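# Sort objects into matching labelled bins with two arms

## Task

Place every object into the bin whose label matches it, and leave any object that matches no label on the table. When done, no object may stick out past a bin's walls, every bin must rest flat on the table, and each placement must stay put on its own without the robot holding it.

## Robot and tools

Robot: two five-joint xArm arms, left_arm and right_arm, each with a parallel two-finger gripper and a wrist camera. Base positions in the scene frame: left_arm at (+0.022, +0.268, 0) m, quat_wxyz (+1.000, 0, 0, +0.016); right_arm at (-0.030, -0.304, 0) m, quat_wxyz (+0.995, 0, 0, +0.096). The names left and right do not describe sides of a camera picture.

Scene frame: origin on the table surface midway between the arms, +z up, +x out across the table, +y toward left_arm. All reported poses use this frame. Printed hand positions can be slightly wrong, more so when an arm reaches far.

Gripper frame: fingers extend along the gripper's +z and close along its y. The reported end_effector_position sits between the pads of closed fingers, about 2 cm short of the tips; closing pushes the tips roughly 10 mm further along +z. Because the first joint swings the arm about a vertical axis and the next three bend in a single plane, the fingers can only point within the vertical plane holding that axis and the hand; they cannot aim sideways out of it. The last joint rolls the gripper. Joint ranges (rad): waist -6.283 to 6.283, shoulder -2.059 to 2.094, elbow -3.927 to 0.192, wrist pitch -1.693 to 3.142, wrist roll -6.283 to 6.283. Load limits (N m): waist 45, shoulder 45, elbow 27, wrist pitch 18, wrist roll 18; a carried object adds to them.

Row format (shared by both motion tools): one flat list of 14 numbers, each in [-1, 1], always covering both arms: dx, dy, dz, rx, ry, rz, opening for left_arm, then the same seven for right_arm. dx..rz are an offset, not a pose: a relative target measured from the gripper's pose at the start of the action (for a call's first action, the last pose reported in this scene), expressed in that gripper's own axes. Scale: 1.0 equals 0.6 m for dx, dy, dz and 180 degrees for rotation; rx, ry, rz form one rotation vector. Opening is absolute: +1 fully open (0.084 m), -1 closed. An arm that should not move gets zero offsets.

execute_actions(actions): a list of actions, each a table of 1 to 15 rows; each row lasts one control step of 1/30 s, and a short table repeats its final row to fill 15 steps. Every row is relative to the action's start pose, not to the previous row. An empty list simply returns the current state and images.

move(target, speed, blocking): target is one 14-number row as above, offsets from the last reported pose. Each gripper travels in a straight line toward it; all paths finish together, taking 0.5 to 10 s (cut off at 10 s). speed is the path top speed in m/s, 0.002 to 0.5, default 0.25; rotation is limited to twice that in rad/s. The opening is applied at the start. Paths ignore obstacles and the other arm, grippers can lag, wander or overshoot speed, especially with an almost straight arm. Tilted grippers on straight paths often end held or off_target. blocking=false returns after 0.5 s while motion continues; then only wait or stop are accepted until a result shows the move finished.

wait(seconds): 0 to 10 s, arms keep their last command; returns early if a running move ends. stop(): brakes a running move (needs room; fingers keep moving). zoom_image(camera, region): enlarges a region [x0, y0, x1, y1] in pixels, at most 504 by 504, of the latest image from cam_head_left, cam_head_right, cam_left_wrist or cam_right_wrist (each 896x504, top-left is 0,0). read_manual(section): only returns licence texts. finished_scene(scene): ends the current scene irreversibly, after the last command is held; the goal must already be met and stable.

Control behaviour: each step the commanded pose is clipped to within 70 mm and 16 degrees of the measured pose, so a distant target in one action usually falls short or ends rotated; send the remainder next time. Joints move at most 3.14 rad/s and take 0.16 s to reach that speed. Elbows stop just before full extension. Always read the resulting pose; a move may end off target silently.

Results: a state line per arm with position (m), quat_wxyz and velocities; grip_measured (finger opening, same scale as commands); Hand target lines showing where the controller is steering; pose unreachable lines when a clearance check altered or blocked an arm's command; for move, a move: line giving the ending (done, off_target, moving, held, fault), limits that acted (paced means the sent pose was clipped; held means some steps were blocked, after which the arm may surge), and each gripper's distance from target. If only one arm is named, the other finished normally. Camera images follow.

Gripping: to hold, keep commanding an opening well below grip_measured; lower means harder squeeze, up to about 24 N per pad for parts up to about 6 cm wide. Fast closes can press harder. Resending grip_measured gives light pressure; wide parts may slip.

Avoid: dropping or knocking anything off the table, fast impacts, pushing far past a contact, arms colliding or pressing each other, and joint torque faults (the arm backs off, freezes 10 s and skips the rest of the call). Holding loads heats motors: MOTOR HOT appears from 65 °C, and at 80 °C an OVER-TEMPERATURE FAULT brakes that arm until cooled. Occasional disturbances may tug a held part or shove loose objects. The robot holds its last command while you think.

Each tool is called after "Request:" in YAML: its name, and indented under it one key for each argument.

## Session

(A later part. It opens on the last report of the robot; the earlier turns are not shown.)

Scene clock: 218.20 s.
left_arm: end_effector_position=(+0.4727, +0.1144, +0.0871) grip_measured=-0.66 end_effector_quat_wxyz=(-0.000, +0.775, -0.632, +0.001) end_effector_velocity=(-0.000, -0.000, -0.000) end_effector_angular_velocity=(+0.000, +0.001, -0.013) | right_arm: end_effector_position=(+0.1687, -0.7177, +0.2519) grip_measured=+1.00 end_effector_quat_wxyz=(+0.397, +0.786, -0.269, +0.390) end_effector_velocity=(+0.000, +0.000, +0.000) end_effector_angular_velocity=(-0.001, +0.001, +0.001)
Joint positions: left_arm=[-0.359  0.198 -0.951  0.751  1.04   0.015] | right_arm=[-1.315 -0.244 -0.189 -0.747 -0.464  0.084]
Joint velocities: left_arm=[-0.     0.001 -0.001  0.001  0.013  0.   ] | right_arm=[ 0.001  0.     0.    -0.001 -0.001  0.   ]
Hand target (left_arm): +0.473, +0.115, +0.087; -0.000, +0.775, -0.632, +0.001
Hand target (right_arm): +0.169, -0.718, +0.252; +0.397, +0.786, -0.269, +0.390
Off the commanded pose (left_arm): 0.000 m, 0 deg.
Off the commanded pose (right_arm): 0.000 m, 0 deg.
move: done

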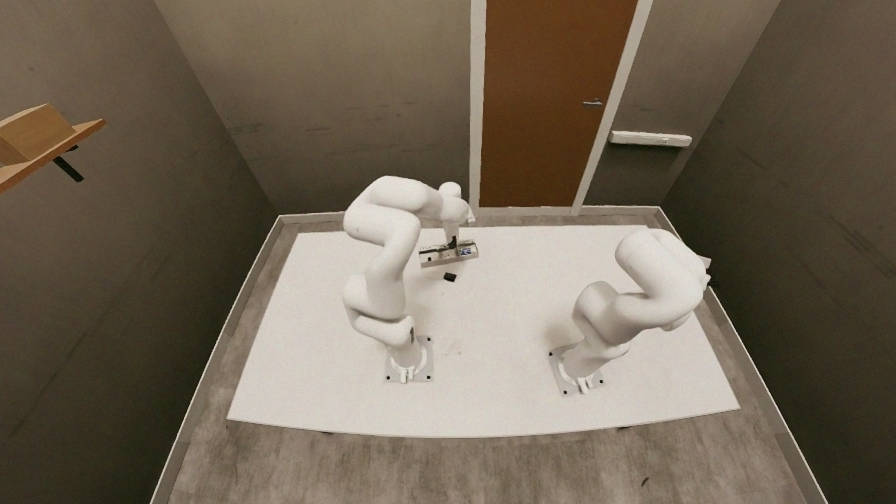

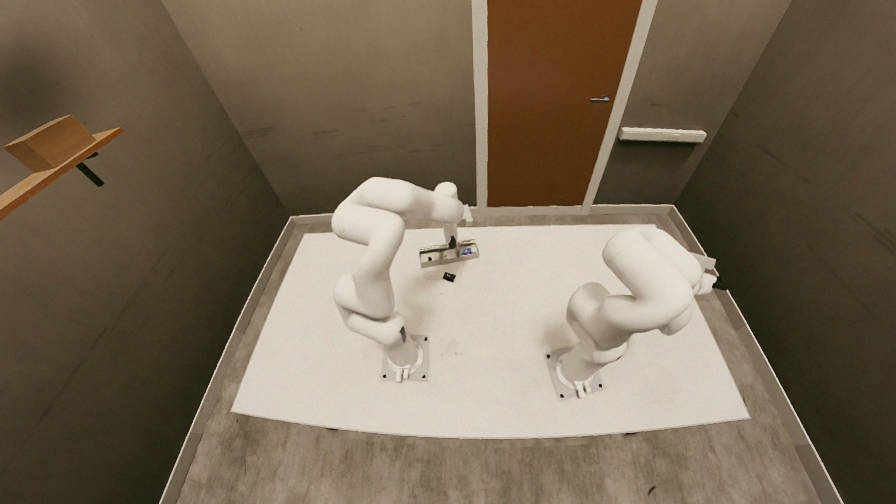

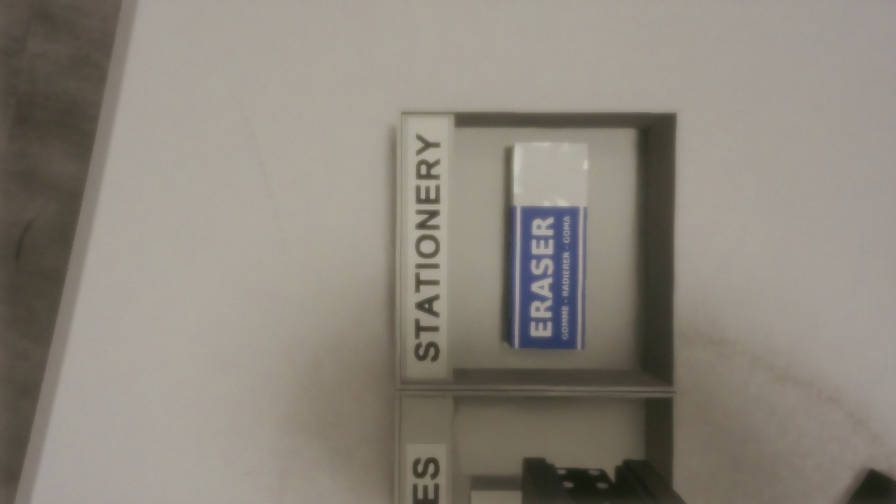

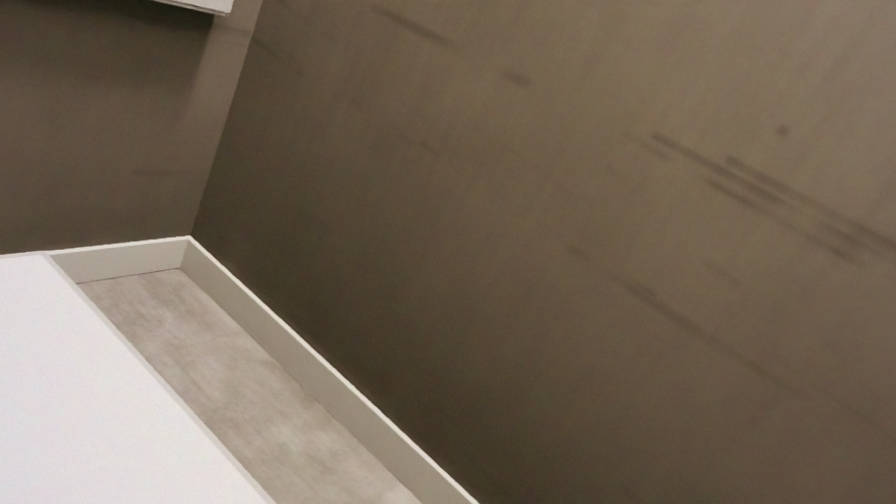

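Request:
move:
  target: [0.002,0.001,0.0812,0,0,0,-0.85,0,0,0,0,0,0,1]
  speed: 0.06

Request:
execute_actions:
  actions:
    - [[0,0,0,0,0,0,-0.72,0,0,0,0,0,0,1],[0,0,0,0,0,0,-0.67,0,0,0,0,0,0,1],[0,0,0,0,0,0,-0.63,0,0,0,0,0,0,1],[0,0,0,0,0,0,-0.58,0,0,0,0,0,0,1],[0,0,0,0,0,0,-0.53,0,0,0,0,0,0,1],[0,0,0,0,0,0,-0.49,0,0,0,0,0,0,1],[0,0,0,0,0,0,-0.45,0,0,0,0,0,0,1]]

Request:
move:
  target: [0,0,-0.08,0,0,0,-0.45,0,0,0,0,0,0,1]
  speed: 0.1

Request:
move:
  target: [-0.13,0.03,-0.1,0,0,0,-0.45,0,0,0,0,0,0,1]
  speed: 0.2

Scene clock: 231.73 s.
left_arm: end_effector_position=(+0.4725, +0.1131, +0.0388) grip_measured=-0.66 end_effector_quat_wxyz=(-0.000, +0.775, -0.632, +0.001) end_effector_velocity=(+0.001, +0.001, -0.003) end_effector_angular_velocity=(-0.000, -0.000, +0.003) | right_arm: end_effector_position=(+0.1687, -0.7177, +0.2519) grip_measured=+1.00 end_effector_quat_wxyz=(+0.397, +0.786, -0.269, +0.390) end_effector_velocity=(-0.001, -0.000, -0.000) end_effector_angular_velocity=(-0.000, +0.000, -0.002)
Joint positions: left_arm=[-0.362  0.304 -0.929  0.623  1.037  0.015] | right_arm=[-1.315 -0.244 -0.189 -0.747 -0.464  0.084]
Joint velocities: left_arm=[ 0.003  0.007 -0.    -0.007 -0.    -0.   ] | right_arm=[-0.002  0.001  0.    -0.001 -0.    -0.   ]
Hand target (left_arm): +0.472, +0.113, +0.038; -0.000, +0.775, -0.632, +0.001
Hand target (right_arm): +0.169, -0.718, +0.252; +0.397, +0.786, -0.269, +0.390
Off the commanded pose (left_arm): 0.000 m, 0 deg.
Off the commanded pose (right_arm): 0.000 m, 0 deg.
move: done

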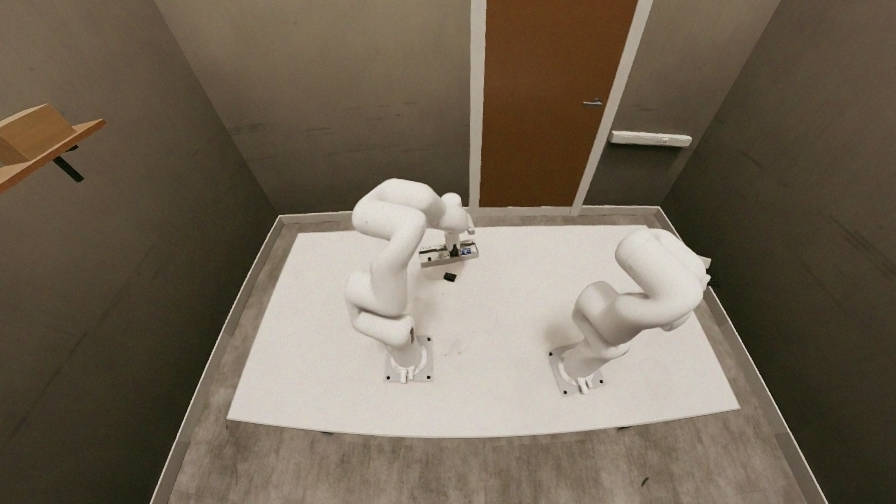

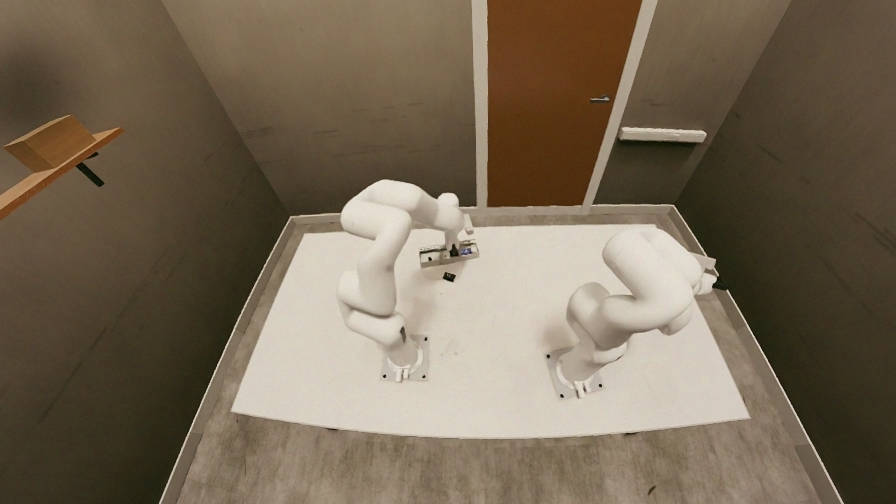

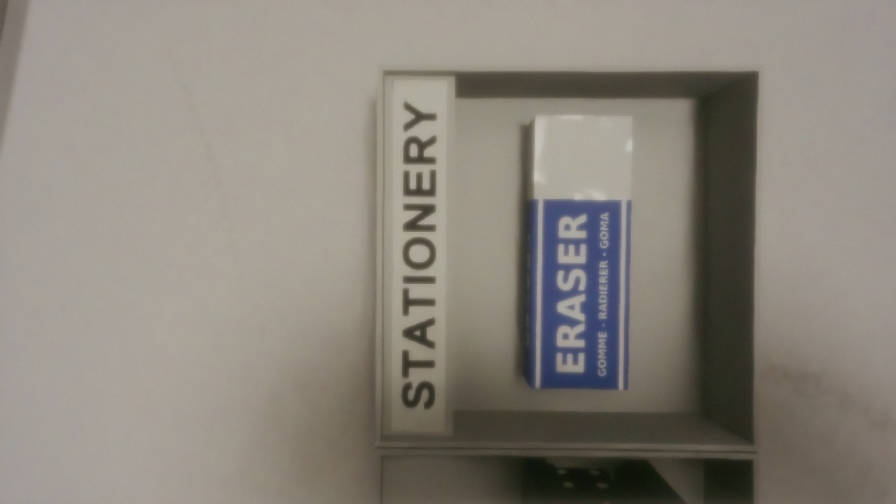

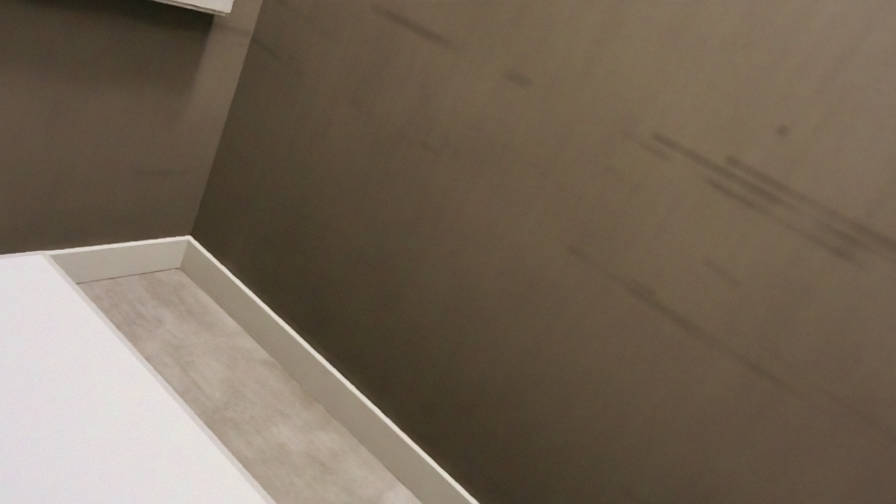

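Scene clock: 232.23 s.
left_arm: end_effector_position=(+0.4725, +0.1131, +0.0388) grip_measured=-0.47 end_effector_quat_wxyz=(-0.000, +0.775, -0.632, +0.001) end_effector_velocity=(-0.000, +0.000, -0.000) end_effector_angular_velocity=(+0.000, +0.000, +0.001) | right_arm: end_effector_position=(+0.1687, -0.7177, +0.2519) grip_measured=+1.00 end_effector_quat_wxyz=(+0.397, +0.786, -0.269, +0.390) end_effector_velocity=(-0.001, -0.000, +0.000) end_effector_angular_velocity=(+0.000, -0.001, -0.002)
Joint positions: left_arm=[-0.362  0.304 -0.929  0.623  1.037  0.023] | right_arm=[-1.315 -0.244 -0.189 -0.747 -0.464  0.084]
Joint velocities: left_arm=[ 0.    -0.     0.     0.    -0.     0.001] | right_arm=[-0.002 -0.    -0.     0.     0.001 -0.   ]
Hand target (left_arm): +0.473, +0.113, +0.039; -0.000, +0.775, -0.632, +0.001
Hand target (right_arm): +0.169, -0.718, +0.252; +0.397, +0.786, -0.269, +0.390
Off the commanded pose (left_arm): 0.000 m, 0 deg.
Off the commanded pose (right_arm): 0.000 m, 0 deg.

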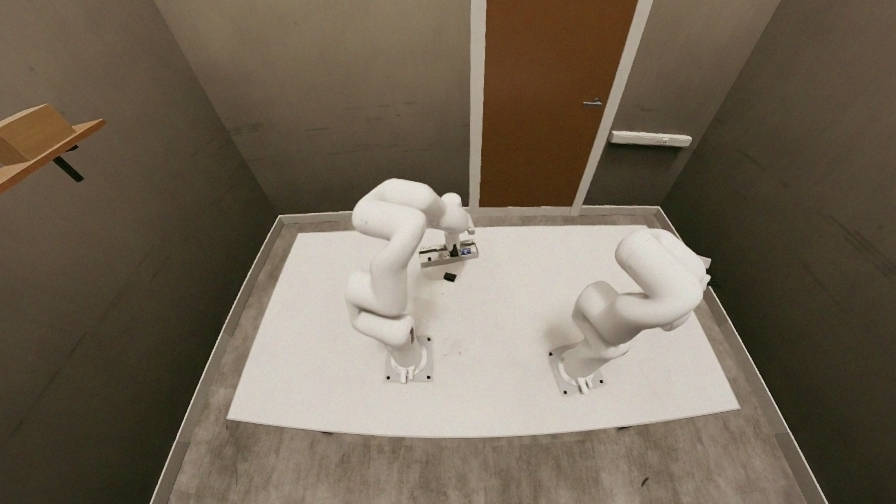

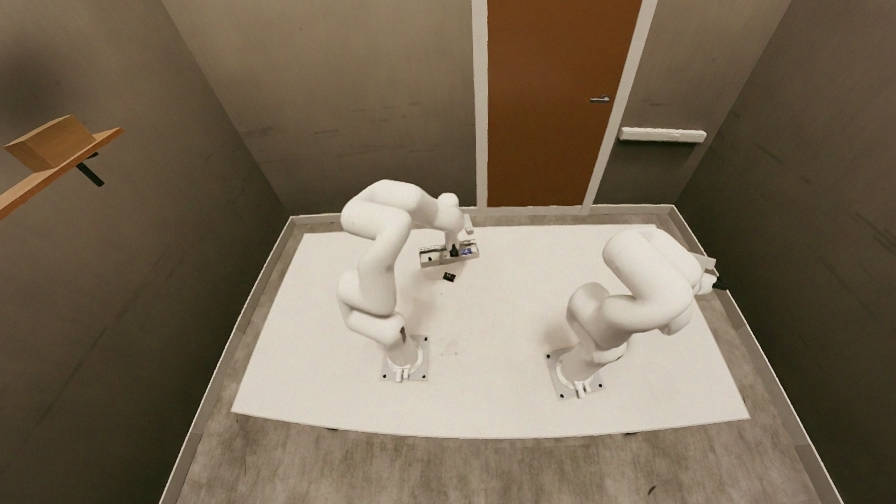

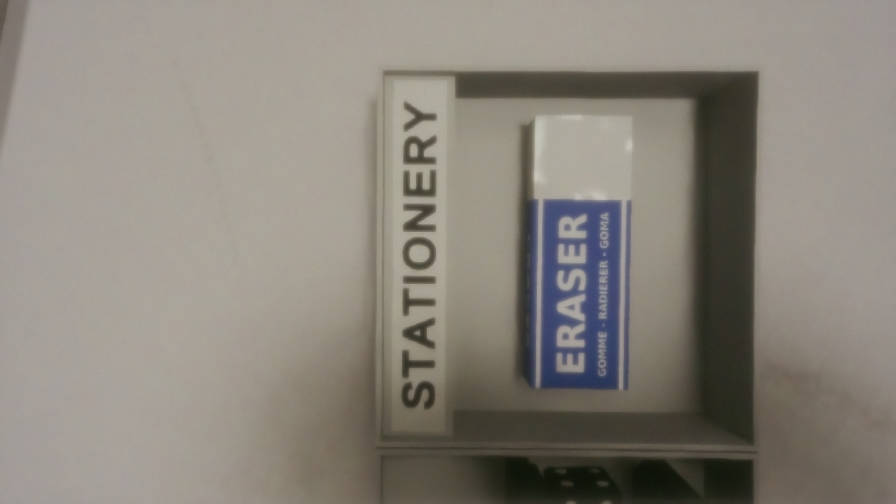

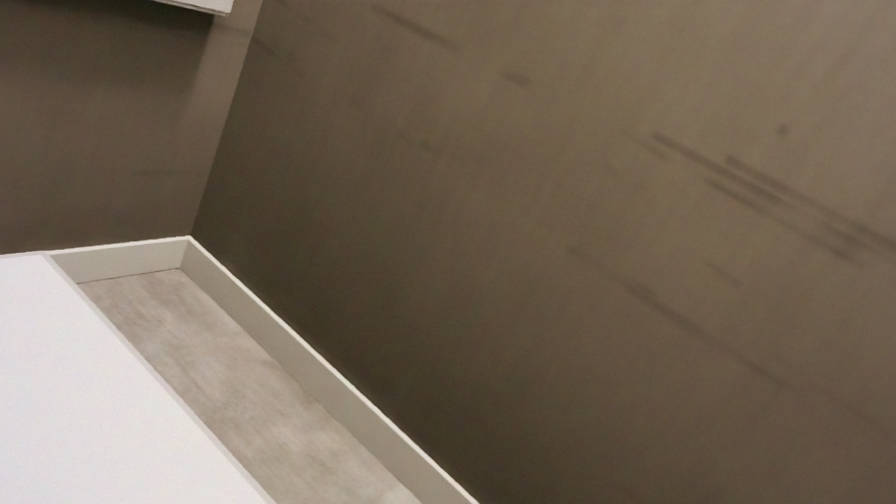

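Scene clock: 233.20 s.
left_arm: end_effector_position=(+0.4723, +0.1132, +0.0863) grip_measured=-0.47 end_effector_quat_wxyz=(-0.000, +0.775, -0.632, +0.001) end_effector_velocity=(+0.000, -0.000, +0.003) end_effector_angular_velocity=(-0.001, -0.002, -0.000) | right_arm: end_effector_position=(+0.1687, -0.7177, +0.2519) grip_measured=+1.00 end_effector_quat_wxyz=(+0.397, +0.786, -0.269, +0.390) end_effector_velocity=(+0.000, +0.000, -0.001) end_effector_angular_velocity=(+0.002, +0.000, -0.000)
Joint positions: left_arm=[-0.362  0.2   -0.951  0.75   1.037  0.024] | right_arm=[-1.315 -0.244 -0.189 -0.747 -0.464  0.084]
Joint velocities: left_arm=[-0.001 -0.006 -0.003  0.007 -0.    -0.   ] | right_arm=[ 0.     0.001 -0.     0.001  0.001 -0.   ]
Hand target (left_arm): +0.472, +0.113, +0.087; -0.000, +0.775, -0.632, +0.001
Hand target (right_arm): +0.169, -0.718, +0.252; +0.397, +0.786, -0.269, +0.390
Off the commanded pose (left_arm): 0.001 m, 0 deg.
Off the commanded pose (right_arm): 0.000 m, 0 deg.
move: done

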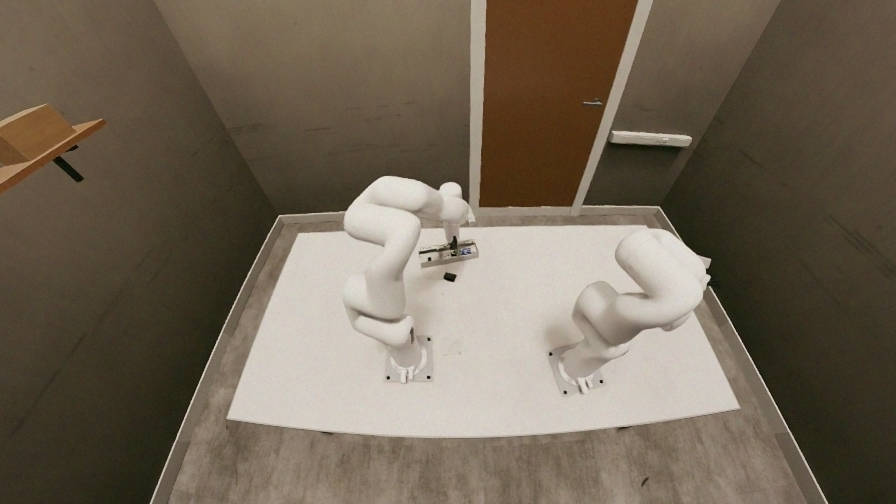

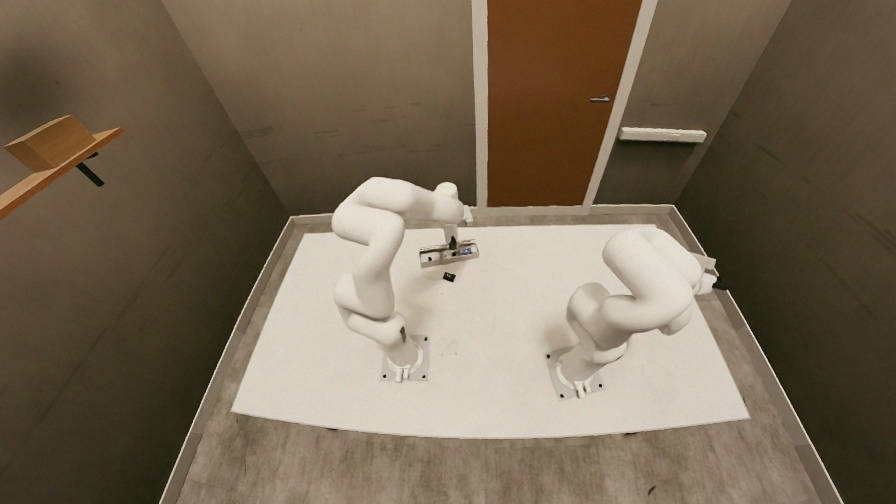

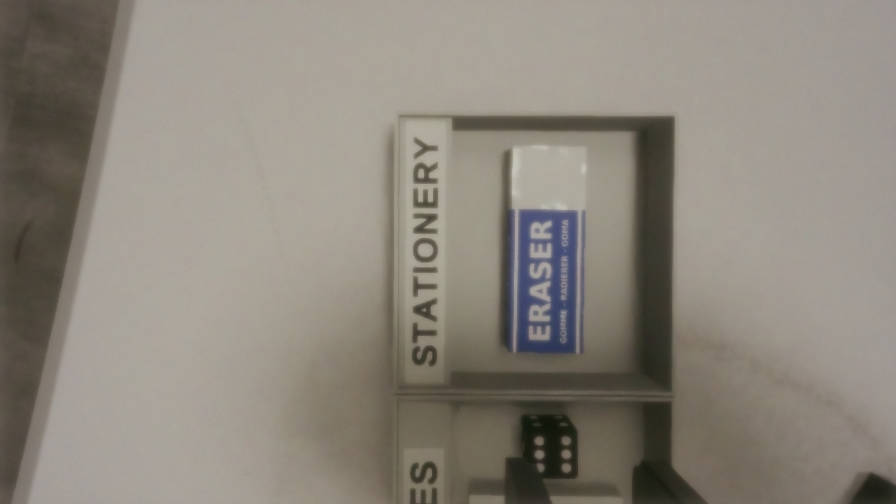

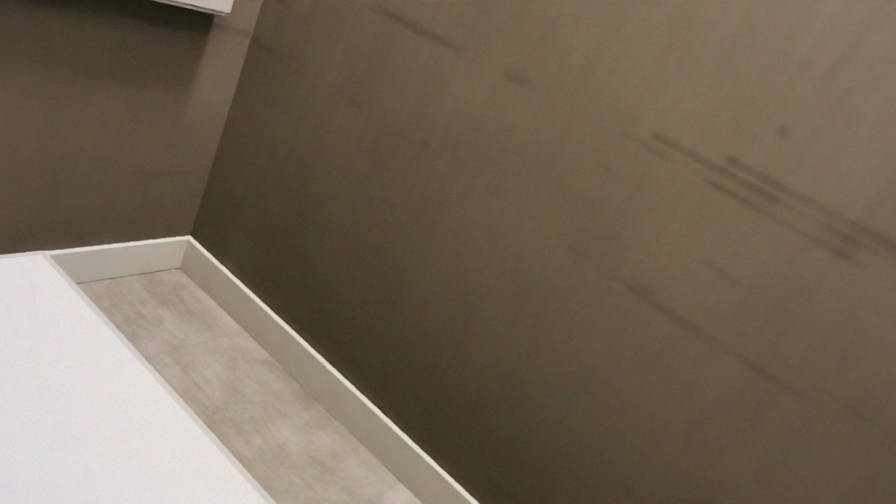

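Scene clock: 234.33 s.
left_arm: end_effector_position=(+0.4390, +0.1857, +0.1459) grip_measured=-0.47 end_effector_quat_wxyz=(-0.000, +0.775, -0.632, +0.000) end_effector_velocity=(-0.000, +0.002, +0.002) end_effector_angular_velocity=(-0.000, -0.001, +0.001) | right_arm: end_effector_position=(+0.1687, -0.7177, +0.2519) grip_measured=+1.00 end_effector_quat_wxyz=(+0.397, +0.786, -0.269, +0.390) end_effector_velocity=(-0.001, -0.000, -0.000) end_effector_angular_velocity=(+0.001, +0.001, -0.001)
Joint positions: left_arm=[-0.225 -0.067 -0.817  0.883  1.174  0.024] | right_arm=[-1.315 -0.244 -0.189 -0.747 -0.464  0.084]
Joint velocities: left_arm=[ 0.004 -0.007  0.002  0.004  0.003 -0.   ] | right_arm=[-0.001  0.001  0.     0.001 -0.001  0.   ]
Hand target (left_arm): +0.439, +0.186, +0.146; -0.000, +0.775, -0.632, +0.001
Hand target (right_arm): +0.169, -0.718, +0.252; +0.397, +0.786, -0.269, +0.390
Off the commanded pose (left_arm): 0.000 m, 0 deg.
Off the commanded pose (right_arm): 0.000 m, 0 deg.
move: done

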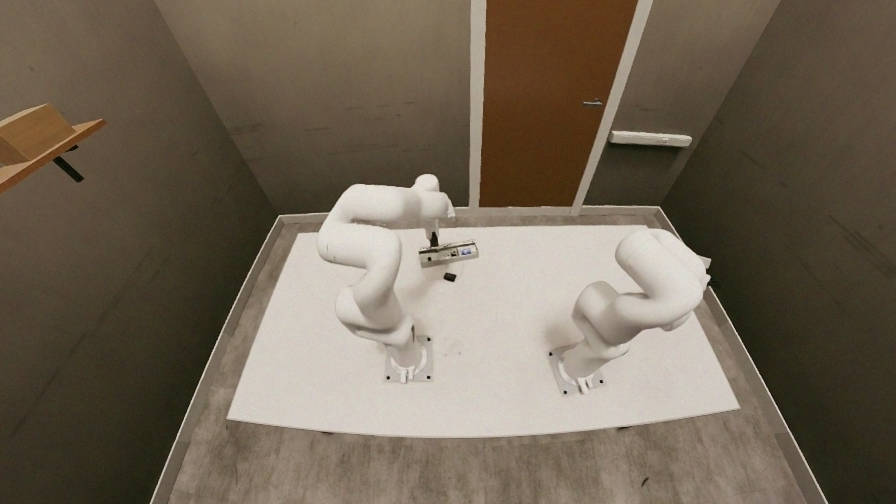

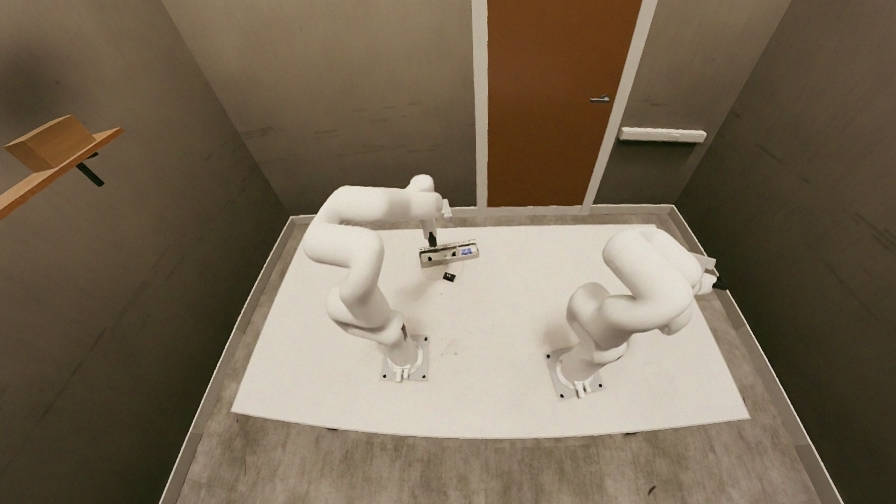

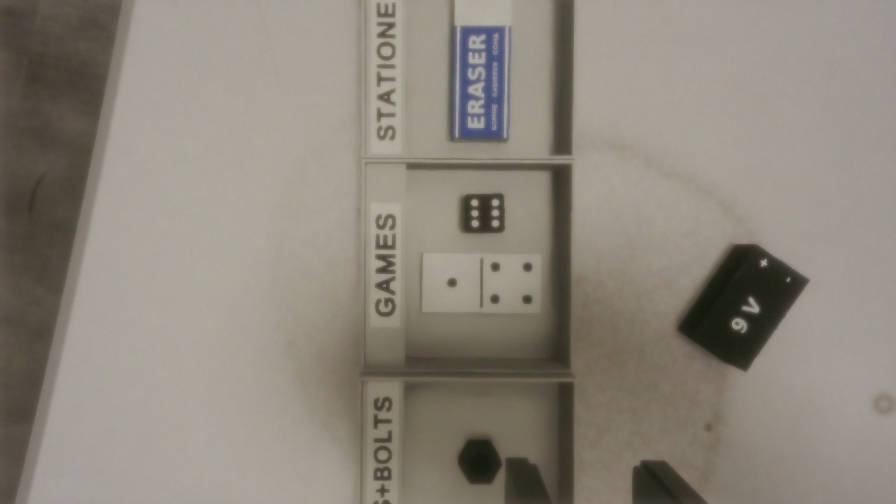

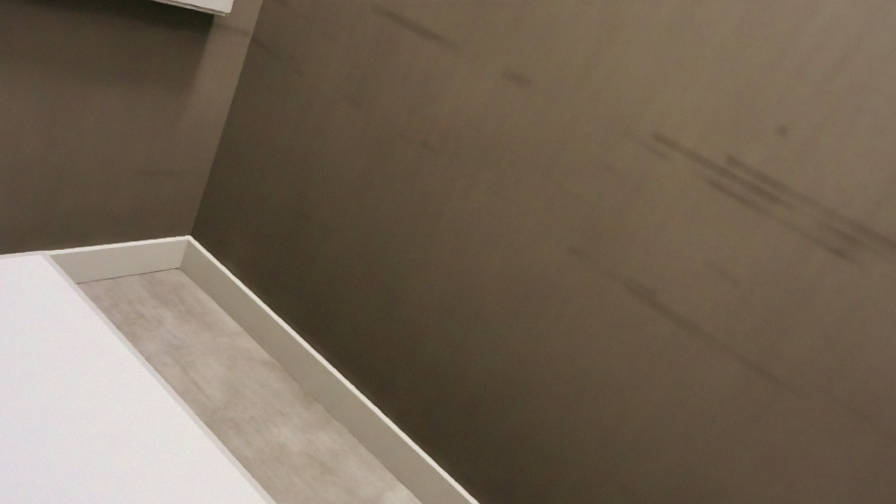

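Request:
finished_scene:
  scene: 2

The scene is finished: the task was done.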